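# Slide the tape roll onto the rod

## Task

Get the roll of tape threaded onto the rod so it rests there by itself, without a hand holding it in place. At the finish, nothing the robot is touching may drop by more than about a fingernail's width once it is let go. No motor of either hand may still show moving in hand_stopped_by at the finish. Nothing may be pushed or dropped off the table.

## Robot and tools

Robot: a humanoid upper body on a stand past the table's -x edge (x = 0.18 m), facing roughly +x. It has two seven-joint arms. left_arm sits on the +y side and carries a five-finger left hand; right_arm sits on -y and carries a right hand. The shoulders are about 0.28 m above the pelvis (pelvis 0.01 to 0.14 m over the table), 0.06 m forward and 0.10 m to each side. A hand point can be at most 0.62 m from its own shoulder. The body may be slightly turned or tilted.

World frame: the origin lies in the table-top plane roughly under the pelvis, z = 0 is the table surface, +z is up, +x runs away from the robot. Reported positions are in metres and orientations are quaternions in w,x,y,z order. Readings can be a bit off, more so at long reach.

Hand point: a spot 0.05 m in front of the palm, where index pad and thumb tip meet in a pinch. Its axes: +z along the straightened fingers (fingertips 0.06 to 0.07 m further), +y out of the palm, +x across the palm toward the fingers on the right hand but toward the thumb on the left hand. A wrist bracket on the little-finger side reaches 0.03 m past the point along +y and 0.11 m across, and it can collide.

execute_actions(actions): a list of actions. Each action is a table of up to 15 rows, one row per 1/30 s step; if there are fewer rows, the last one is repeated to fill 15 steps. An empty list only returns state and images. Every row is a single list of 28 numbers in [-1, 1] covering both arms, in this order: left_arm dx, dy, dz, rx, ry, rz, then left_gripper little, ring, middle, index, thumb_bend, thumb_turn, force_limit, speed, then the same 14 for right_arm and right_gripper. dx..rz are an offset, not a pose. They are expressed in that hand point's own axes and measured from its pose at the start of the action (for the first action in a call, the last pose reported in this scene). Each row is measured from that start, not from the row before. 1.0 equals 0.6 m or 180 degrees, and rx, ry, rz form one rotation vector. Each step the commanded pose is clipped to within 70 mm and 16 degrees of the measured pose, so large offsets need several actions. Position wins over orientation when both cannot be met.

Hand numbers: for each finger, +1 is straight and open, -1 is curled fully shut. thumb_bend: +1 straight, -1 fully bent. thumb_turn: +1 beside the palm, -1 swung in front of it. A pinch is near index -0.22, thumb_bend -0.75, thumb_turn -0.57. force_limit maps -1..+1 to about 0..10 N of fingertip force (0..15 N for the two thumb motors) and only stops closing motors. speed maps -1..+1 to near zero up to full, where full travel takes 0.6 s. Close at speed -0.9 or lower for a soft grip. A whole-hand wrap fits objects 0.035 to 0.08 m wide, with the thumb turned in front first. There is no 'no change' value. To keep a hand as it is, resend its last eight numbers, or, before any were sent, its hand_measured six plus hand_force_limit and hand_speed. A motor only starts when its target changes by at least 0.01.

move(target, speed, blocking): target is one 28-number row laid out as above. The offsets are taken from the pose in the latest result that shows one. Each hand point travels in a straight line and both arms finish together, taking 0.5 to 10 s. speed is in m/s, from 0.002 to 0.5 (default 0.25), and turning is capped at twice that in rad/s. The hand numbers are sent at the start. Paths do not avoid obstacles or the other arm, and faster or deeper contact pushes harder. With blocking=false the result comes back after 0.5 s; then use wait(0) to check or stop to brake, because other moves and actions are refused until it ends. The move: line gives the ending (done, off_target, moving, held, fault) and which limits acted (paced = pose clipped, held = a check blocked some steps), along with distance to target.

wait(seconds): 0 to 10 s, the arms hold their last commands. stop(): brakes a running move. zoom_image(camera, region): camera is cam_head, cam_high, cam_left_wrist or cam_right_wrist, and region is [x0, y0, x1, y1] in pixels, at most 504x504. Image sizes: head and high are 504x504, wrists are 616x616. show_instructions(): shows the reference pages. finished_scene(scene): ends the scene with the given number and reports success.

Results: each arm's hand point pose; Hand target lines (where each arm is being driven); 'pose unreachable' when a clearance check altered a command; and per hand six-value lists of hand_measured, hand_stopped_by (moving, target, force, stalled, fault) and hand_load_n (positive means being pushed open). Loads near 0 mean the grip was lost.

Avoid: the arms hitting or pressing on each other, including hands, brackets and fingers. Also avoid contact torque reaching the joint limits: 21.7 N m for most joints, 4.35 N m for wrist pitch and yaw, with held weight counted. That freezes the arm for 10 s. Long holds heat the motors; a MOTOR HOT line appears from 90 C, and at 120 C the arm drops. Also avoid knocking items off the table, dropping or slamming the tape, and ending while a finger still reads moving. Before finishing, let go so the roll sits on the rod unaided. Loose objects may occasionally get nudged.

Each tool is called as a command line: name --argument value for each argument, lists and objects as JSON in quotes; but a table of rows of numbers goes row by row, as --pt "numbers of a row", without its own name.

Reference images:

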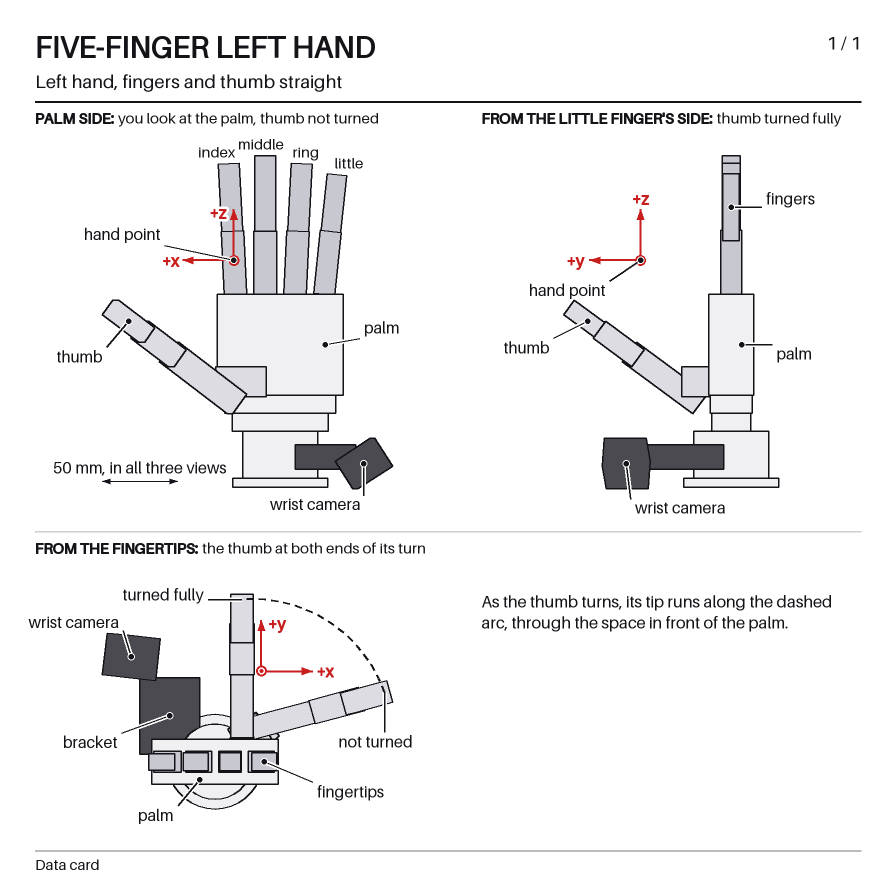

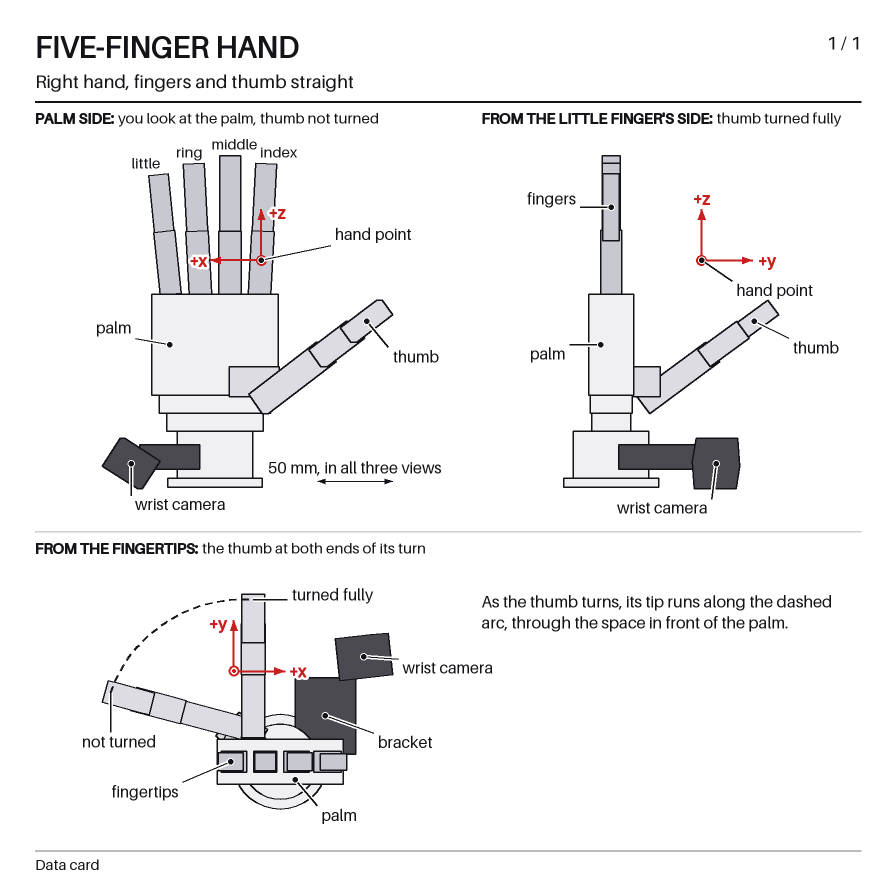

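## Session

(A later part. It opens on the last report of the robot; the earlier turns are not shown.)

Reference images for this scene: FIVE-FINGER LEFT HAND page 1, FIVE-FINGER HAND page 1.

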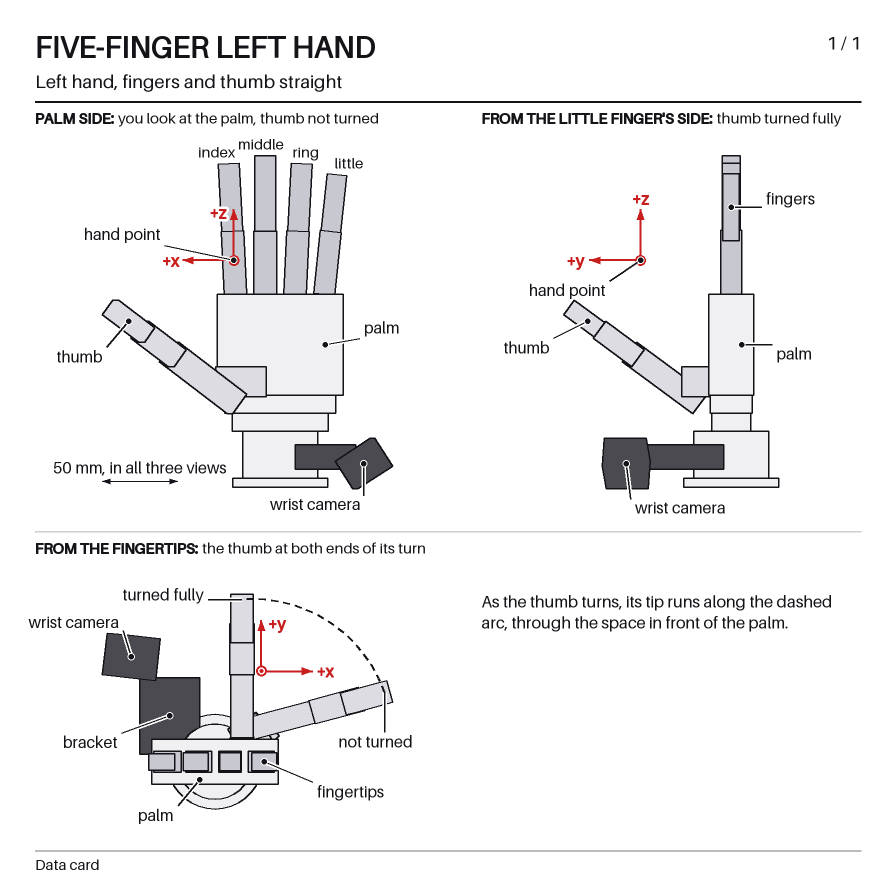

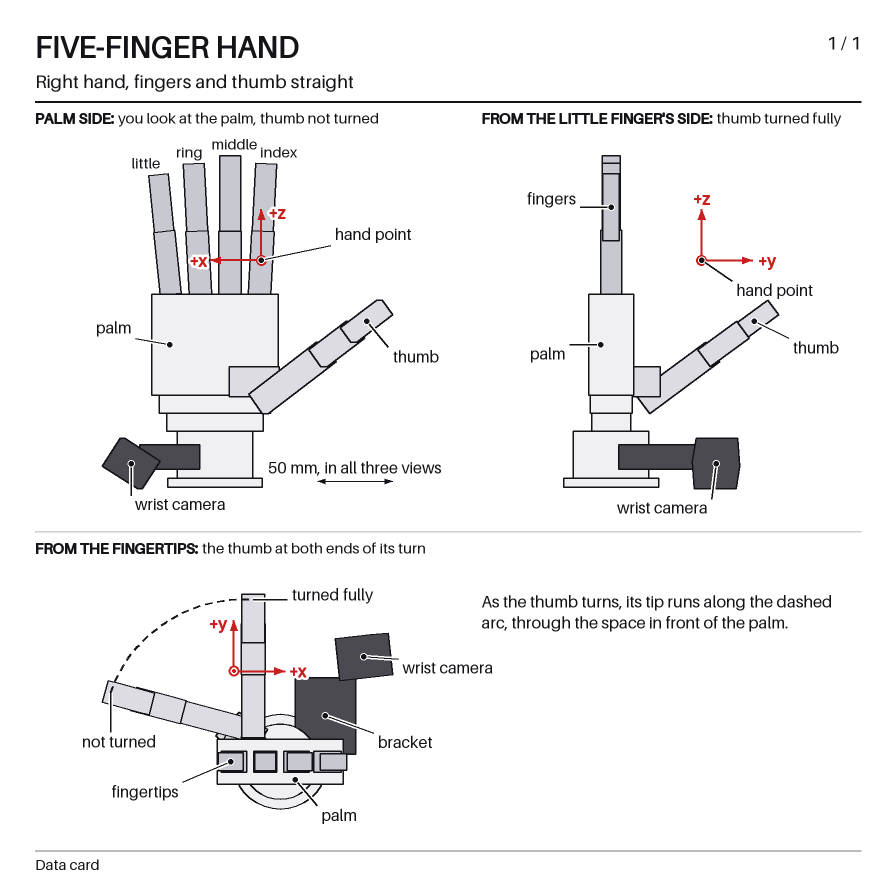

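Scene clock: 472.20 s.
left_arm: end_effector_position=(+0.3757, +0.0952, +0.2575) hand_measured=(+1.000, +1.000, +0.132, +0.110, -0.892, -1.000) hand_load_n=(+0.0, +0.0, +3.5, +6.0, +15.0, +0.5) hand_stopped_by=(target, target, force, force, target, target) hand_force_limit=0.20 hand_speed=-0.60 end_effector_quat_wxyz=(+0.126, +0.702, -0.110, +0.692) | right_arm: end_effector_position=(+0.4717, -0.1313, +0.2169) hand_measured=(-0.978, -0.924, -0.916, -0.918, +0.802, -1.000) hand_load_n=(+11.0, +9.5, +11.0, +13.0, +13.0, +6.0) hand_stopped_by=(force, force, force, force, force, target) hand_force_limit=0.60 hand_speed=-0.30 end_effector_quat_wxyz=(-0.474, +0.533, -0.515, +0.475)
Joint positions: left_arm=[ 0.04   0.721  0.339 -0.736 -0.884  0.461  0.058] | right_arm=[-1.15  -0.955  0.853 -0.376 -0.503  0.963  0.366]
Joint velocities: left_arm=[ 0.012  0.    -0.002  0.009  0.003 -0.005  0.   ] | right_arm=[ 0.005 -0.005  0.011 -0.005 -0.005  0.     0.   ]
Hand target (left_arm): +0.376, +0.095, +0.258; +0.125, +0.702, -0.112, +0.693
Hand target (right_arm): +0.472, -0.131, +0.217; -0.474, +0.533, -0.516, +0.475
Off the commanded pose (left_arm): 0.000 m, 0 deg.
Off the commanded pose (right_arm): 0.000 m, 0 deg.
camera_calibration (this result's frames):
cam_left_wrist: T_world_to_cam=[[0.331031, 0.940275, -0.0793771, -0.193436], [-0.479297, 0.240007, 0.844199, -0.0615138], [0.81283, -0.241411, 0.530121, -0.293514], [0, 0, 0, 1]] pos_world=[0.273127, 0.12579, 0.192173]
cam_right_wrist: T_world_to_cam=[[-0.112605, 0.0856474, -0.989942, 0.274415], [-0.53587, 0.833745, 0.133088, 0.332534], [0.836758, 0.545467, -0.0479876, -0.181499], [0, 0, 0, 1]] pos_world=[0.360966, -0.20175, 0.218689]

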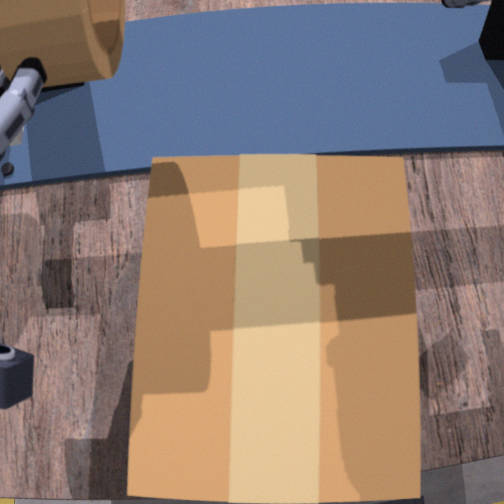

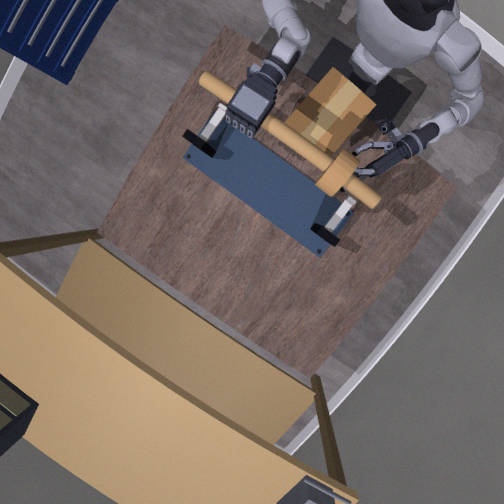

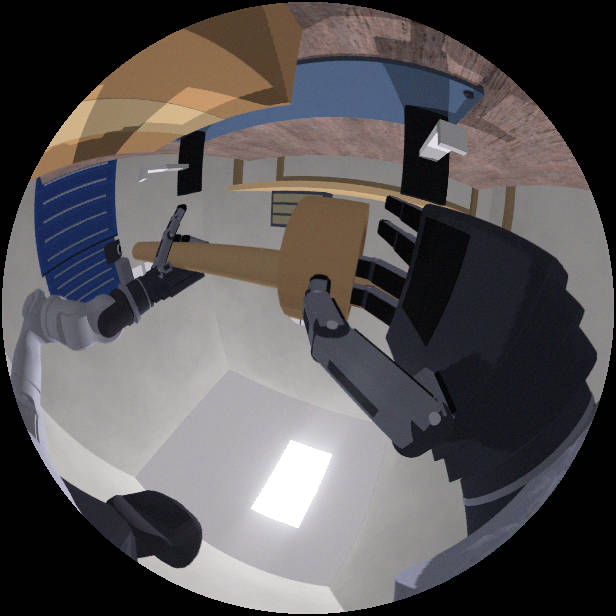

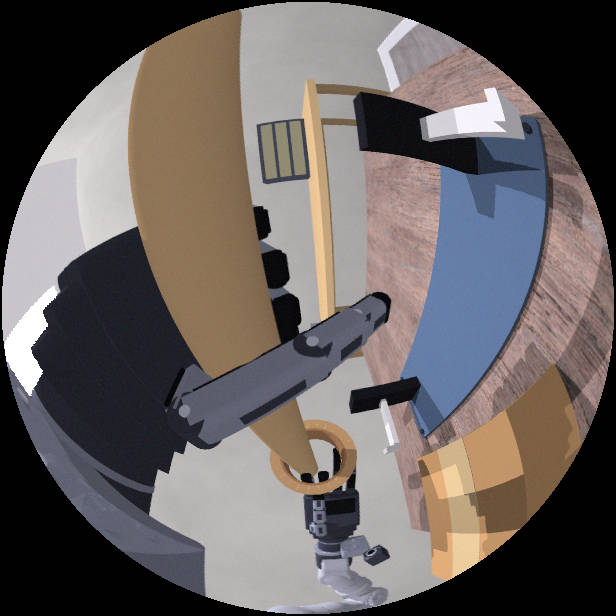

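execute_actions --actions '[[[-0.001, 0, 0.0005, 0, 0, 0, 1, 1, -0.6, -0.6, -0.9, -1, 0.2, -0.6, 0, 0, 0, 0, 0, 0, -1, -1, -1, -1, -1, -1, 0.6, -0.3], [-0.002, -0.0003, 0.001, 0, 0, 0, 1, 1, -0.6, -0.6, -0.9, -1, 0.2, -0.6, 0, 0, 0, 0, 0, 0, -1, -1, -1, -1, -1, -1, 0.6, -0.3], [-0.003, -0.0005, 0.0015, 0, 0, 0, 1, 1, -0.6, -0.6, -0.9, -1, 0.2, -0.6, 0, 0, 0, 0, 0, 0, -1, -1, -1, -1, -1, -1, 0.6, -0.3], [-0.0037, -0.0006, 0.0018, 0, 0, 0, 1, 1, -0.6, -0.6, -0.9, -1, 0.2, -0.6, 0, 0, 0, 0, 0, 0, -1, -1, -1, -1, -1, -1, 0.6, -0.3], [-0.0037, -0.0006, 0.0018, 0, 0, 0, 1, 1, -0.6, -0.6, -0.9, -1, 0.2, -0.6, 0, 0, 0, 0, 0, 0, -1, -1, -1, -1, -1, -1, 0.6, -0.3], [-0.0037, -0.0006, 0.0018, 0, 0, 0, 1, 1, -0.6, -0.6, -0.9, -1, 0.2, -0.6, 0, 0, 0, 0, 0, 0, -1, -1, -1, -1, -1, -1, 0.6, -0.3], [-0.0037, -0.0006, 0.0018, 0, 0, 0, 1, 1, -0.6, -0.6, -0.9, -1, 0.2, -0.6, 0, 0, 0, 0, 0, 0, -1, -1, -1, -1, -1, -1, 0.6, -0.3], [-0.0037, -0.0006, 0.0018, 0, 0, 0, 1, 1, 0.2, 0.16, 0.3, -1, 0.2, 0.3, 0, 0, 0, 0, 0, 0, -1, -1, -1, -1, -1, -1, 0.6, -0.3]]]'

wait --seconds 0.4

zoom_image --camera "cam_right_wrist" --region '[240, 400, 390, 550]'

zoom_image --camera "cam_high" --region '[280, 110, 430, 240]'

Scene clock: 495.03 s.
left_arm: end_effector_position=(+0.3763, +0.0949, +0.2569) hand_measured=(+1.000, +1.000, +0.200, +0.160, -0.676, -1.000) hand_load_n=(+0.0, +0.0, +0.0, +0.0, +0.0, +0.0) hand_stopped_by=(target, target, target, target, moving, target) hand_force_limit=0.20 hand_speed=0.30 end_effector_quat_wxyz=(+0.128, +0.701, -0.109, +0.693) | right_arm: end_effector_position=(+0.4703, -0.1313, +0.2119) hand_measured=(-0.978, -0.924, -0.916, -0.918, +0.802, -1.000) hand_load_n=(+11.0, +9.5, +11.0, +13.0, +13.0, +5.5) hand_stopped_by=(force, force, force, force, force, target) hand_force_limit=0.60 hand_speed=-0.30 end_effector_quat_wxyz=(-0.469, +0.537, -0.517, +0.472)
Joint positions: left_arm=[ 0.039  0.72   0.328 -0.725 -0.878  0.446  0.054] | right_arm=[-1.146 -0.955  0.86  -0.376 -0.503  0.962  0.37 ]
Joint velocities: left_arm=[-0.003  0.002 -0.018  0.025  0.012  0.005  0.   ] | right_arm=[ 0.043 -0.002  0.031  0.006 -0.002 -0.013  0.028]
Hand target (left_arm): +0.377, +0.095, +0.255; +0.125, +0.703, -0.110, +0.692
Hand target (right_arm): +0.472, -0.131, +0.217; -0.474, +0.533, -0.515, +0.475
Off the commanded pose (left_arm): 0.002 m, 0 deg.
Off the commanded pose (right_arm): 0.005 m, 1 deg.
camera_calibration (this result's frames):
cam_left_wrist: T_world_to_cam=[[0.332967, 0.939278, -0.0830081, -0.19315], [-0.481313, 0.244999, 0.841613, -0.0596823], [0.810846, -0.240277, 0.533663, -0.294062], [0, 0, 0, 1]] pos_world=[0.274026, 0.125387, 0.191127]
cam_right_wrist: T_world_to_cam=[[-0.126157, 0.0814855, -0.988658, 0.274864], [-0.534893, 0.833743, 0.136972, 0.331264], [0.835448, 0.546107, -0.0615968, -0.177007], [0, 0, 0, 1]] pos_world=[0.359747, -0.201922, 0.215469]

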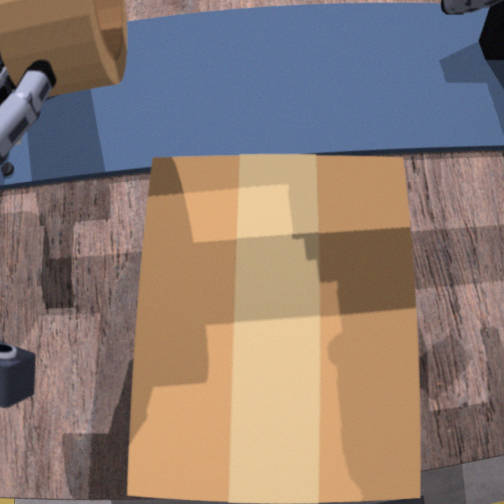

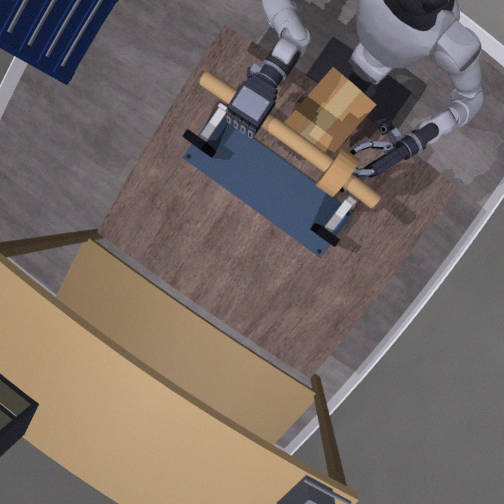

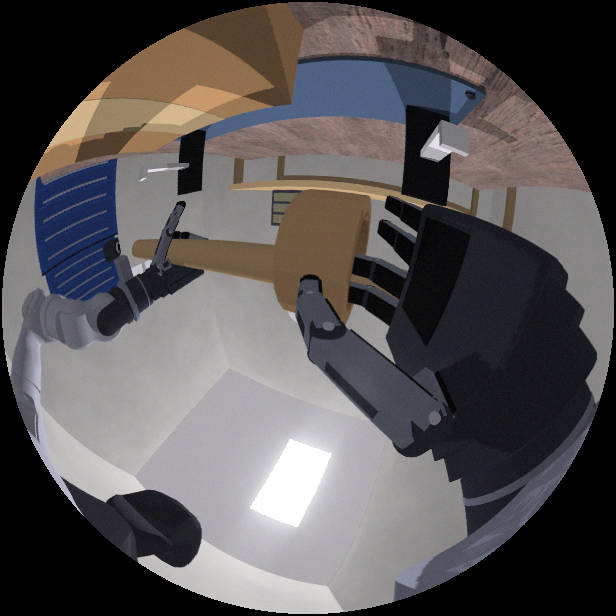

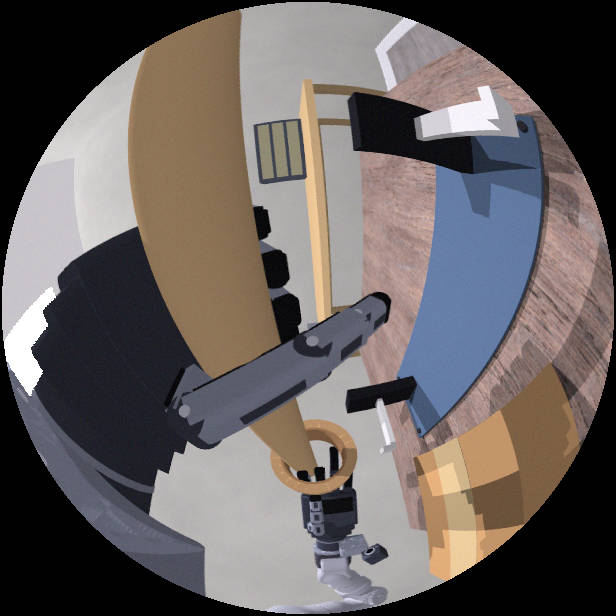

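Scene clock: 495.43 s.
left_arm: end_effector_position=(+0.3765, +0.0950, +0.2565) hand_measured=(+1.000, +1.000, +0.200, +0.160, -0.128, -1.000) hand_load_n=(+0.0, +0.0, +0.0, +0.0, +0.0, +0.0) hand_stopped_by=(target, target, target, target, moving, target) hand_force_limit=0.20 hand_speed=0.30 end_effector_quat_wxyz=(+0.128, +0.702, -0.109, +0.692) | right_arm: end_effector_position=(+0.4699, -0.1314, +0.2102) hand_measured=(-0.978, -0.924, -0.916, -0.918, +0.802, -1.000) hand_load_n=(+11.0, +9.5, +11.0, +13.0, +13.0, +5.5) hand_stopped_by=(force, force, force, force, force, target) hand_force_limit=0.60 hand_speed=-0.30 end_effector_quat_wxyz=(-0.468, +0.539, -0.518, +0.471)
Joint positions: left_arm=[ 0.039  0.72   0.328 -0.724 -0.878  0.446  0.054] | right_arm=[-1.144 -0.955  0.862 -0.376 -0.503  0.961  0.371]
Joint velocities: left_arm=[-0.009 -0.008  0.015  0.011  0.017  0.     0.   ] | right_arm=[-0.003 -0.002  0.009  0.     0.008  0.     0.   ]
Hand target (left_arm): +0.377, +0.095, +0.255; +0.125, +0.703, -0.110, +0.692
Hand target (right_arm): +0.472, -0.131, +0.217; -0.474, +0.533, -0.515, +0.475
Off the commanded pose (left_arm): 0.001 m, 0 deg.
Off the commanded pose (right_arm): 0.007 m, 1 deg.
wait: 0.40 s; no rest
camera_calibration (this result's frames):
cam_left_wrist: T_world_to_cam=[[0.332651, 0.939345, -0.0835134, -0.193058], [-0.480121, 0.244913, 0.842319, -0.05988], [0.811682, -0.240102, 0.532469, -0.293952], [0, 0, 0, 1]] pos_world=[0.274067, 0.125435, 0.190835]
cam_right_wrist: T_world_to_cam=[[-0.130746, 0.0803923, -0.988151, 0.275068], [-0.53457, 0.833689, 0.138557, 0.330772], [0.834949, 0.546352, -0.0660264, -0.175492], [0, 0, 0, 1]] pos_world=[0.359312, -0.201994, 0.21439]

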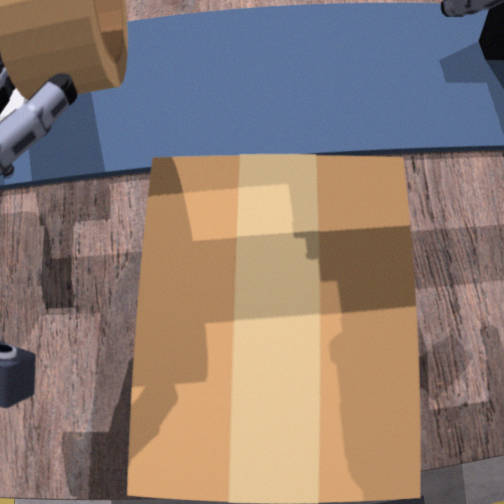

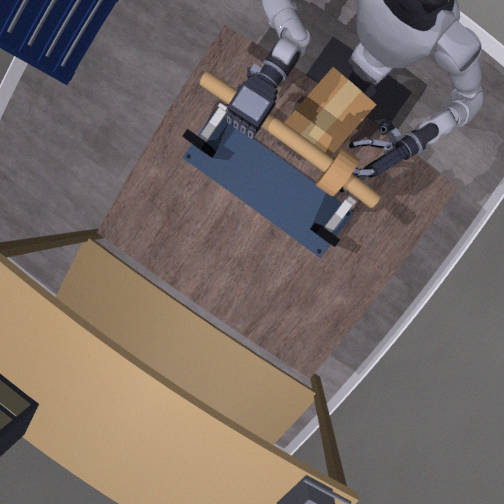

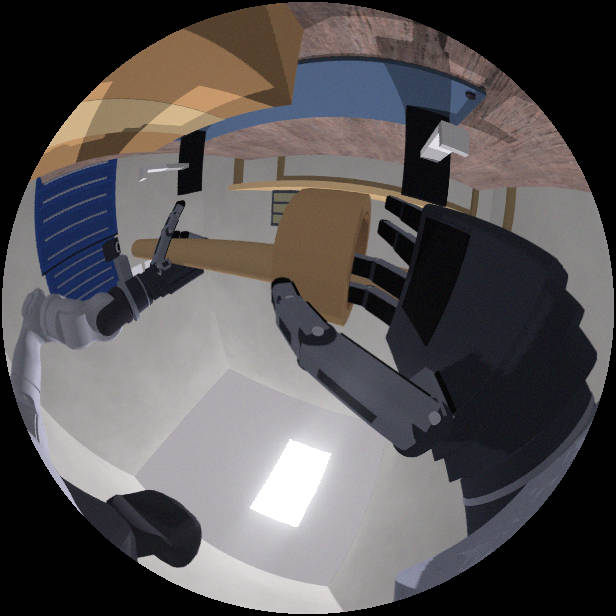

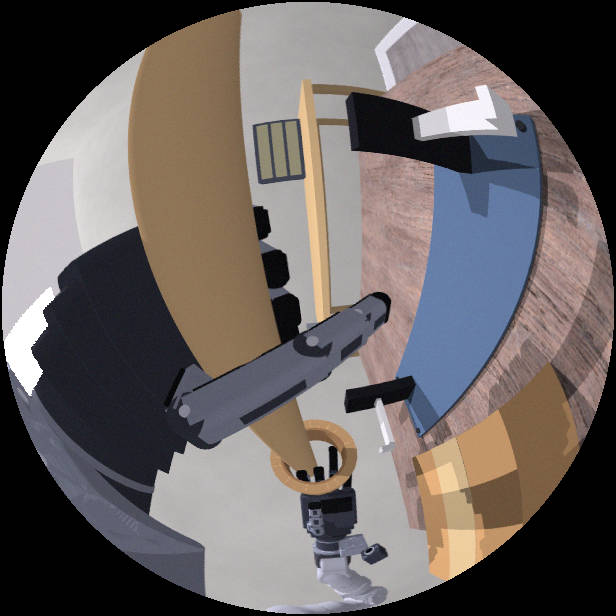

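Region (240, 400, 390, 550) of cam_right_wrist's 616x616 image, scaled by 3.360, with more detail than that image has.

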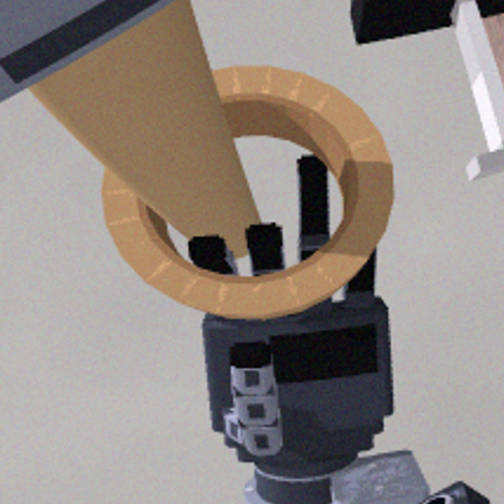

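Region (280, 110, 430, 240) of cam_high's 504x504 image, scaled by 3.360, with more detail than that image has; it fills the top 437 rows of this view, and the rest is white.

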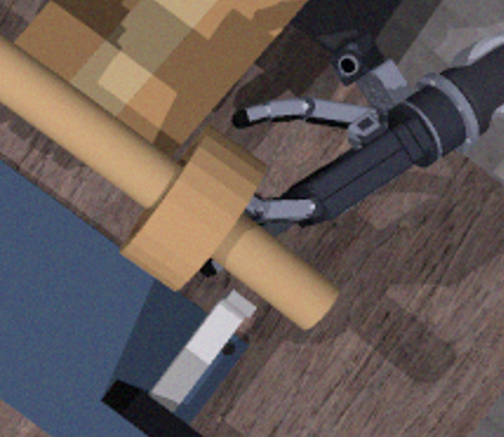

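execute_actions --actions '[]'

Scene clock: 505.80 s.
left_arm: end_effector_position=(+0.3765, +0.0950, +0.2564) hand_measured=(+1.000, +1.000, +0.200, +0.160, +0.300, -1.000) hand_load_n=(+0.0, +0.0, +0.0, +0.0, +0.0, +0.0) hand_stopped_by=(target, target, target, target, target, target) hand_force_limit=0.20 hand_speed=0.30 end_effector_quat_wxyz=(+0.128, +0.702, -0.109, +0.692) | right_arm: end_effector_position=(+0.4699, -0.1314, +0.2102) hand_measured=(-0.978, -0.924, -0.916, -0.918, +0.802, -1.000) hand_load_n=(+11.0, +9.5, +11.0, +13.0, +13.0, +5.5) hand_stopped_by=(force, force, force, force, force, target) hand_force_limit=0.60 hand_speed=-0.30 end_effector_quat_wxyz=(-0.468, +0.539, -0.518, +0.471)
Joint positions: left_arm=[ 0.039  0.72   0.328 -0.724 -0.878  0.446  0.054] | right_arm=[-1.144 -0.955  0.862 -0.376 -0.503  0.961  0.371]
Joint velocities: left_arm=[ 0.005 -0.012  0.     0.005 -0.005  0.     0.   ] | right_arm=[ 0.     0.005  0.002  0.011 -0.011  0.     0.   ]
Hand target (left_arm): +0.377, +0.095, +0.255; +0.125, +0.703, -0.110, +0.692
Hand target (right_arm): +0.472, -0.131, +0.217; -0.474, +0.533, -0.515, +0.475
Off the commanded pose (left_arm): 0.001 m, 0 deg.
Off the commanded pose (right_arm): 0.007 m, 1 deg.
camera_calibration (this result's frames):
cam_left_wrist: T_world_to_cam=[[0.332644, 0.939347, -0.0835225, -0.193056], [-0.480105, 0.244912, 0.842329, -0.0598822], [0.811694, -0.240096, 0.532453, -0.293951], [0, 0, 0, 1]] pos_world=[0.274068, 0.125436, 0.190831]
cam_right_wrist: T_world_to_cam=[[-0.130746, 0.0803923, -0.988151, 0.275068], [-0.53457, 0.833689, 0.138557, 0.330772], [0.834949, 0.546352, -0.0660265, -0.175492], [0, 0, 0, 1]] pos_world=[0.359312, -0.201994, 0.21439]

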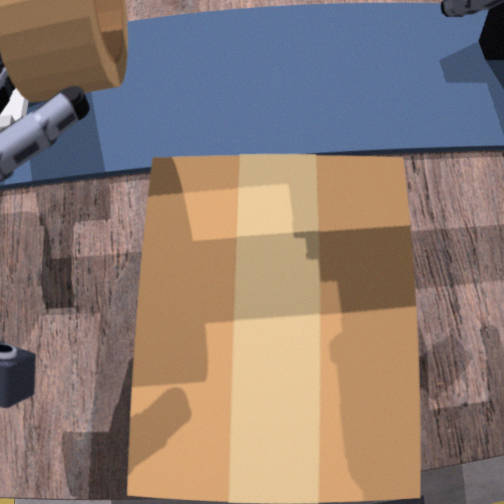

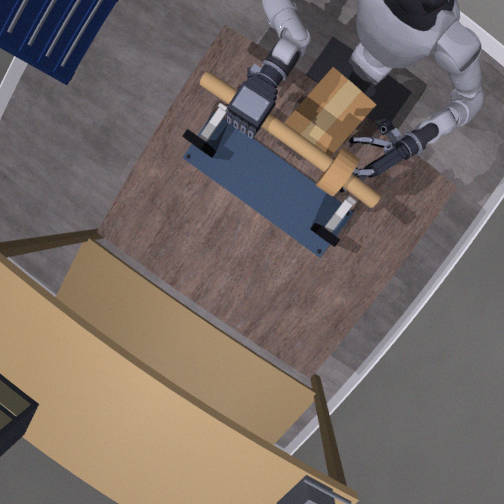

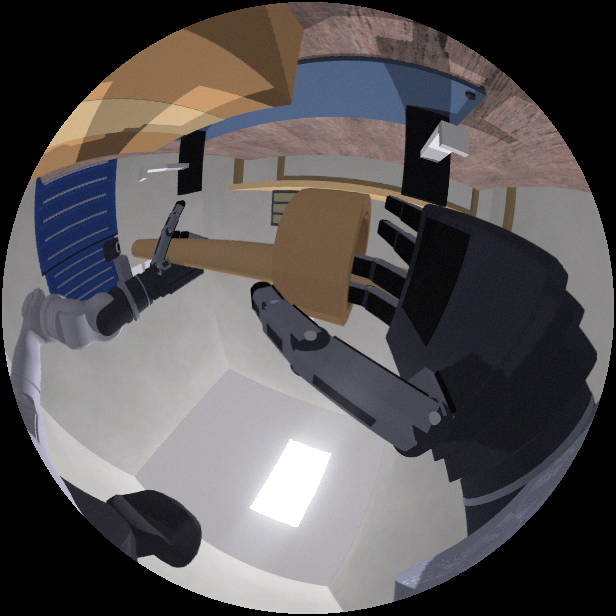

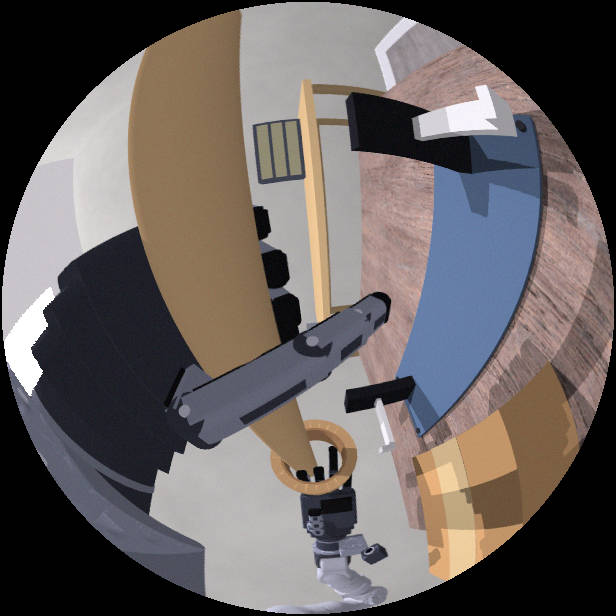

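execute_actions --actions '[[[-0.0026, -0.0019, -0.0006, 0, 0, 0, 1, 1, 0.2, 0.16, 0.3, -1, 0.2, 0.3, 0.0003, -0.0116, 0.0016, 0.006, 0.0003, 0.0016, -1, -1, -1, -1, -1, -1, 0.6, -0.3], [-0.0052, -0.0057, -0.0018, 0, 0, 0, 1, 1, 0.2, 0.16, 0.3, -1, 0.2, 0.3, 0.0003, -0.0116, 0.0016, 0.006, 0.0003, 0.0016, -1, -1, -1, -1, -1, -1, 0.6, -0.3], [-0.0077, -0.0112, -0.0036, 0, 0, 0, 1, 1, 0.2, 0.16, 0.3, -1, 0.2, 0.3, 0.0003, -0.0116, 0.0016, 0.006, 0.0003, 0.0016, -1, -1, -1, -1, -1, -1, 0.6, -0.3], [-0.0102, -0.0177, -0.0057, 0, 0, 0, 1, 1, 0.2, 0.16, 0.3, -1, 0.2, 0.3, 0.0003, -0.0116, 0.0016, 0.006, 0.0003, 0.0016, -1, -1, -1, -1, -1, -1, 0.6, -0.3], [-0.0127, -0.0252, -0.0081, 0, 0, 0, 1, 1, 0.2, 0.16, 0.3, -1, 0.2, 0.3, 0.0003, -0.0116, 0.0016, 0.006, 0.0003, 0.0016, -1, -1, -1, -1, -1, -1, 0.6, -0.3], [-0.0125, -0.0325, -0.0105, 0, 0, 0, 1, 1, 0.2, 0.16, 0.3, -1, 0.2, 0.3, 0.0003, -0.0116, 0.0016, 0.006, 0.0003, 0.0016, -1, -1, -1, -1, -1, -1, 0.6, -0.3], [-0.0123, -0.0398, -0.013, 0, 0, 0, 1, 1, 0.2, 0.16, 0.3, -1, 0.2, 0.3, 0.0003, -0.0116, 0.0016, 0.006, 0.0003, 0.0016, -1, -1, -1, -1, -1, -1, 0.6, -0.3], [-0.0121, -0.0481, -0.0157, 0, 0, 0, 1, 1, 0.2, 0.16, 0.3, -1, 0.2, 0.3, 0.0003, -0.0116, 0.0016, 0.006, 0.0003, 0.0016, -1, -1, -1, -1, -1, -1, 0.6, -0.3], [-0.0119, -0.0563, -0.0184, 0, 0, 0, 1, 1, 0.2, 0.16, 0.3, -1, 0.2, 0.3, 0.0003, -0.0116, 0.0016, 0.006, 0.0003, 0.0016, -1, -1, -1, -1, -1, -1, 0.6, -0.3], [-0.0117, -0.0646, -0.0212, 0, 0, 0, 1, 1, 0.2, 0.16, 0.3, -1, 0.2, 0.3, 0.0003, -0.0116, 0.0016, 0.006, 0.0003, 0.0016, -1, -1, -1, -1, -1, -1, 0.6, -0.3], [-0.0115, -0.0719, -0.0236, 0, 0, 0, 1, 1, 0.2, 0.16, 0.3, -1, 0.2, 0.3, 0.0003, -0.0116, 0.0016, 0.006, 0.0003, 0.0016, -1, -1, -1, -1, -1, -1, 0.6, -0.3], [-0.0113, -0.0793, -0.026, 0, 0, 0, 1, 1, 0.2, 0.16, 0.3, -1, 0.2, 0.3, 0.0003, -0.0116, 0.0016, 0.006, 0.0003, 0.0016, -1, -1, -1, -1, -1, -1, 0.6, -0.3], [-0.0112, -0.0848, -0.0279, 0, 0, 0, 1, 1, 0.2, 0.16, 0.3, -1, 0.2, 0.3, 0.0003, -0.0116, 0.0016, 0.006, 0.0003, 0.0016, -1, -1, -1, -1, -1, -1, 0.6, -0.3], [-0.0111, -0.0893, -0.0294, 0, 0, 0, 1, 1, 0.2, 0.16, 0.3, -1, 0.2, 0.3, 0.0003, -0.0116, 0.0016, 0.006, 0.0003, 0.0016, -1, -1, -1, -1, -1, -1, 0.6, -0.3], [-0.011, -0.0921, -0.0303, 0, 0, 0, 1, 1, 0.2, 0.16, 0.3, -1, 0.2, 0.3, 0.0003, -0.0116, 0.0016, 0.006, 0.0003, 0.0016, -1, -1, -1, -1, -1, -1, 0.6, -0.3]]]'

Scene clock: 546.73 s.
left_arm: end_effector_position=(+0.3786, +0.1458, +0.2515) hand_measured=(+1.000, +1.000, +0.200, +0.160, +0.300, -1.000) hand_load_n=(+0.0, +0.0, +0.0, -1.0, +0.0, +0.0) hand_stopped_by=(target, target, target, target, target, target) hand_force_limit=0.20 hand_speed=0.30 end_effector_quat_wxyz=(+0.124, +0.699, -0.110, +0.695) | right_arm: end_effector_position=(+0.4697, -0.1314, +0.2097) hand_measured=(-0.978, -0.924, -0.916, -0.918, +0.802, -1.000) hand_load_n=(+10.5, +9.5, +11.5, +13.5, +12.5, +6.5) hand_stopped_by=(force, force, force, force, force, target) hand_force_limit=0.60 hand_speed=-0.30 end_effector_quat_wxyz=(-0.468, +0.539, -0.518, +0.471)
Joint positions: left_arm=[ 0.123  0.753  0.487 -0.523 -0.894  0.326 -0.203] | right_arm=[-1.142 -0.955  0.862 -0.375 -0.503  0.959  0.371]
Joint velocities: left_arm=[ 0.1    0.11   0.341  0.479 -0.058 -0.173 -0.558] | right_arm=[ 0.    -0.002 -0.005 -0.011  0.015  0.     0.   ]
Hand target (left_arm): +0.379, +0.154, +0.252; +0.125, +0.699, -0.108, +0.696
Hand target (right_arm): +0.471, -0.131, +0.217; -0.474, +0.533, -0.515, +0.475
Off the commanded pose (left_arm): 0.008 m, 1 deg.
Off the commanded pose (right_arm): 0.008 m, 1 deg.
camera_calibration (this result's frames):
cam_left_wrist: T_world_to_cam=[[0.32951, 0.941036, -0.0766429, -0.242738], [-0.487727, 0.239162, 0.839598, -0.062703], [0.808422, -0.239275, 0.537775, -0.281058], [0, 0, 0, 1]] pos_world=[0.276616, 0.176171, 0.185187]
cam_right_wrist: T_world_to_cam=[[-0.131976, 0.0793435, -0.988072, 0.27499], [-0.535173, 0.833328, 0.1384, 0.331084], [0.83437, 0.547055, -0.0675166, -0.174726], [0, 0, 0, 1]] pos_world=[0.359265, -0.202135, 0.214092]

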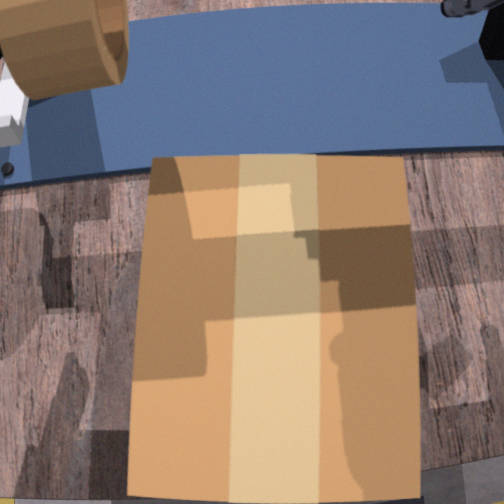

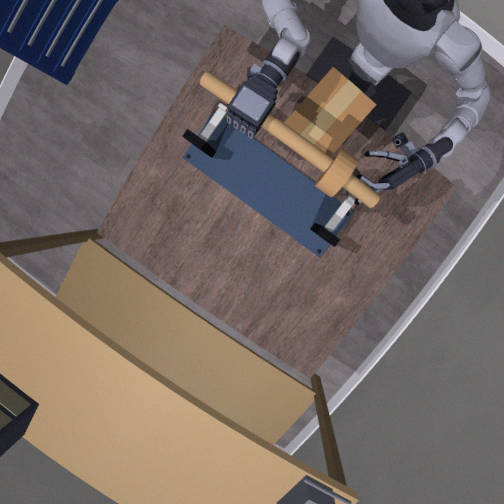

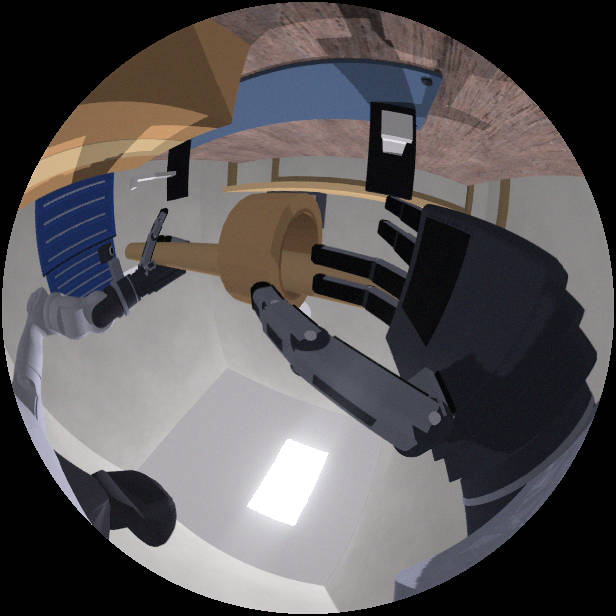

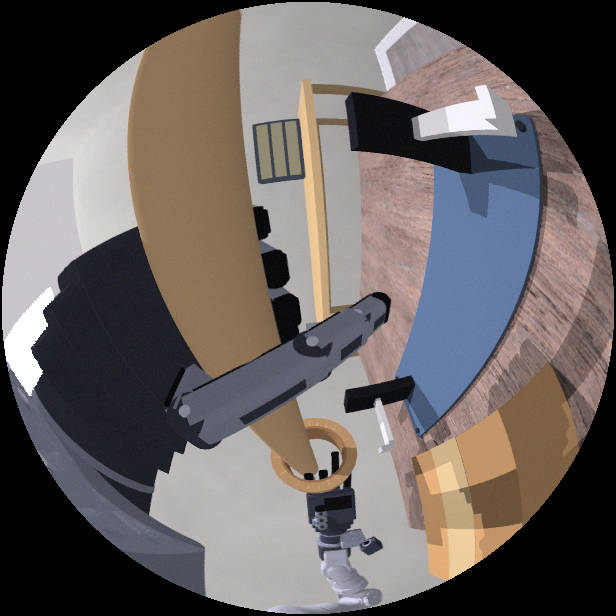

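move --target '[-0.0088, -0.0007, -0.1411, 0, 0, 0, 0.1, 0.1, 0.2, 0.16, 0.3, -1, 0.2, 1, -0.0043, 0.1876, 0.1108, -0.0557, 0.0026, 0.0083, -1, -1, -1, -1, -1, -1, 0.6, -0.3]' --speed 0.15

Scene clock: 565.90 s.
left_arm: end_effector_position=(+0.2998, +0.1777, +0.2493) hand_measured=(+0.100, +0.100, +0.200, +0.160, +0.300, -1.000) hand_load_n=(+0.0, +0.0, +0.0, +0.0, +0.0, +0.0) hand_stopped_by=(target, target, target, target, target, target) hand_force_limit=0.20 hand_speed=1.00 end_effector_quat_wxyz=(+0.120, +0.697, -0.111, +0.698) | right_arm: end_effector_position=(+0.5245, -0.1357, +0.0907) hand_measured=(-0.978, -0.924, -0.916, -0.918, +0.802, -1.000) hand_load_n=(+10.5, +9.5, +11.5, +14.0, +12.0, +6.5) hand_stopped_by=(force, force, force, force, force, target) hand_force_limit=0.60 hand_speed=-0.30 end_effector_quat_wxyz=(-0.419, +0.568, -0.568, +0.422)
Joint positions: left_arm=[ 0.493  0.502  0.788 -0.65  -0.896  0.234 -0.533] | right_arm=[-1.18  -0.589  0.921  0.5   -0.412  0.49   0.136]
Joint velocities: left_arm=[ 0.     0.003 -0.015 -0.015  0.     0.     0.   ] | right_arm=[-0.005 -0.005 -0.003  0.015  0.008  0.     0.   ]
Hand target (left_arm): +0.299, +0.178, +0.249; +0.118, +0.698, -0.112, +0.697
Hand target (right_arm): +0.529, -0.131, +0.100; -0.432, +0.561, -0.566, +0.422
Off the commanded pose (left_arm): 0.005 m, 1 deg.
Off the commanded pose (right_arm): 0.006 m, 1 deg.
joint sent to its limit (left arm) — the command would take joint 1 (shoulder pitch) past its upper limit, so that joint was sent only as far as its limit.
move: off_target (left_arm, right_arm)
camera_calibration (this result's frames):
cam_left_wrist: T_world_to_cam=[[0.325366, 0.943124, -0.068224, -0.248112], [-0.495856, 0.231607, 0.83695, -0.102545], [0.805149, -0.238486, 0.54301, -0.20899], [0, 0, 0, 1]] pos_world=[0.198148, 0.207909, 0.182382]
cam_right_wrist: T_world_to_cam=[[-0.302087, 0.10339, -0.947657, 0.253792], [-0.480808, 0.841868, 0.245117, 0.343416], [0.823145, 0.529688, -0.204606, -0.210197], [0, 0, 0, 1]] pos_world=[0.414807, -0.204012, 0.113324]

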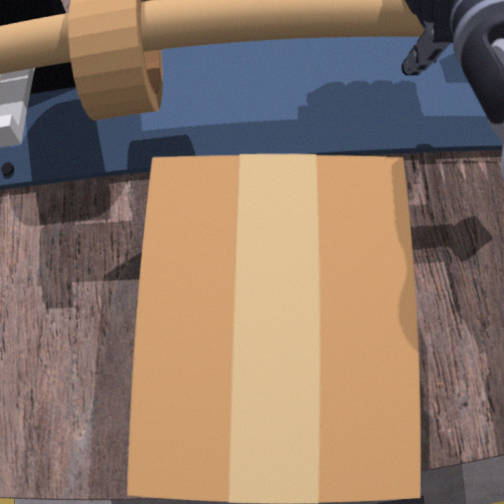

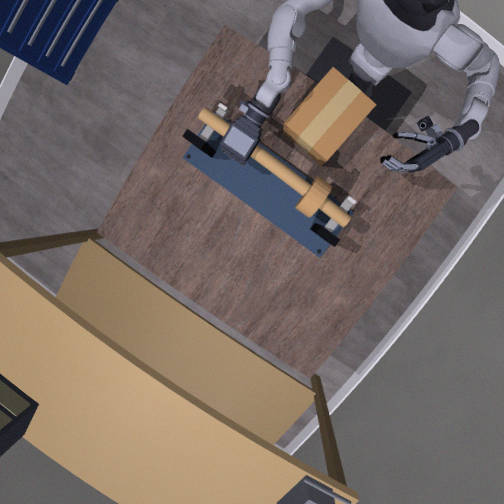

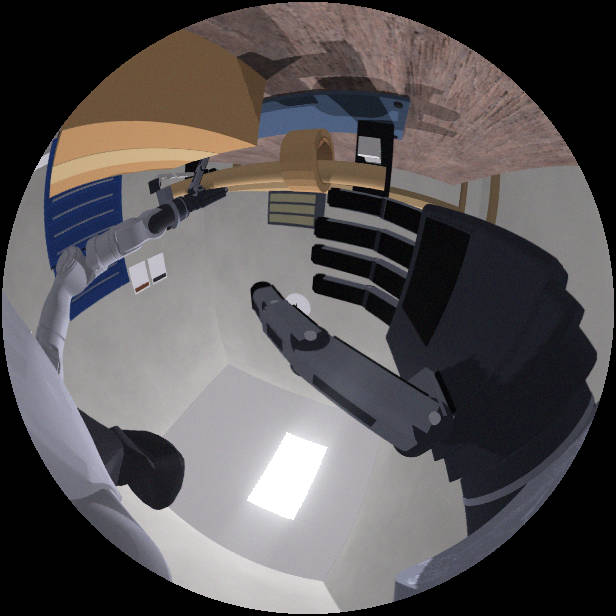

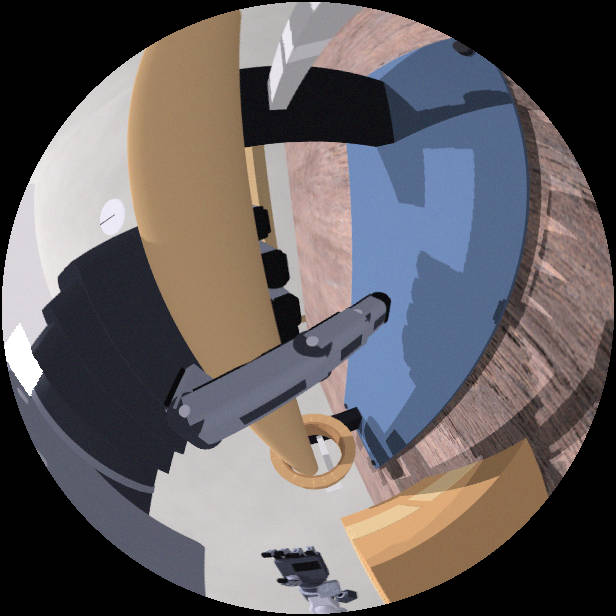

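zoom_image --camera "cam_high" --region '[170, 70, 380, 270]'

zoom_image --camera "cam_right_wrist" --region '[250, 390, 400, 520]'

zoom_image --camera "cam_left_wrist" --region '[130, 80, 430, 240]'

Region (170, 70, 380, 270) of cam_high's 504x504 image, scaled by 2.400, with more detail than that image has; it fills the top 480 rows of this view, and the rest is white.

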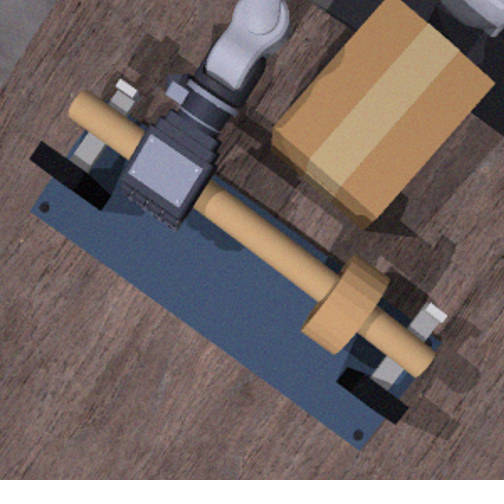

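Region (250, 390, 400, 520) of cam_right_wrist's 616x616 image, scaled by 3.360, with more detail than that image has; it fills the top 437 rows of this view, and the rest is white.

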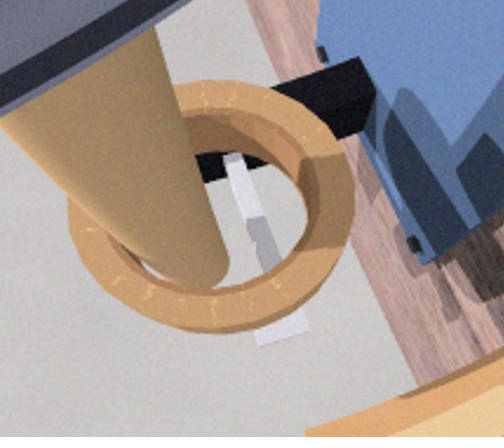

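Region (130, 80, 430, 240) of cam_left_wrist's 616x616 image, scaled by 1.680, with more detail than that image has; it fills the top 269 rows of this view, and the rest is white.

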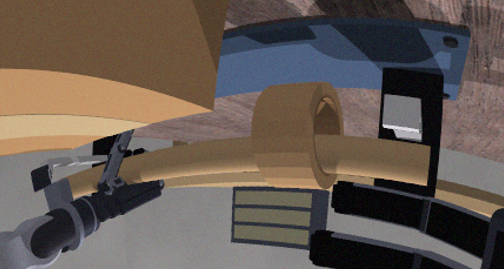

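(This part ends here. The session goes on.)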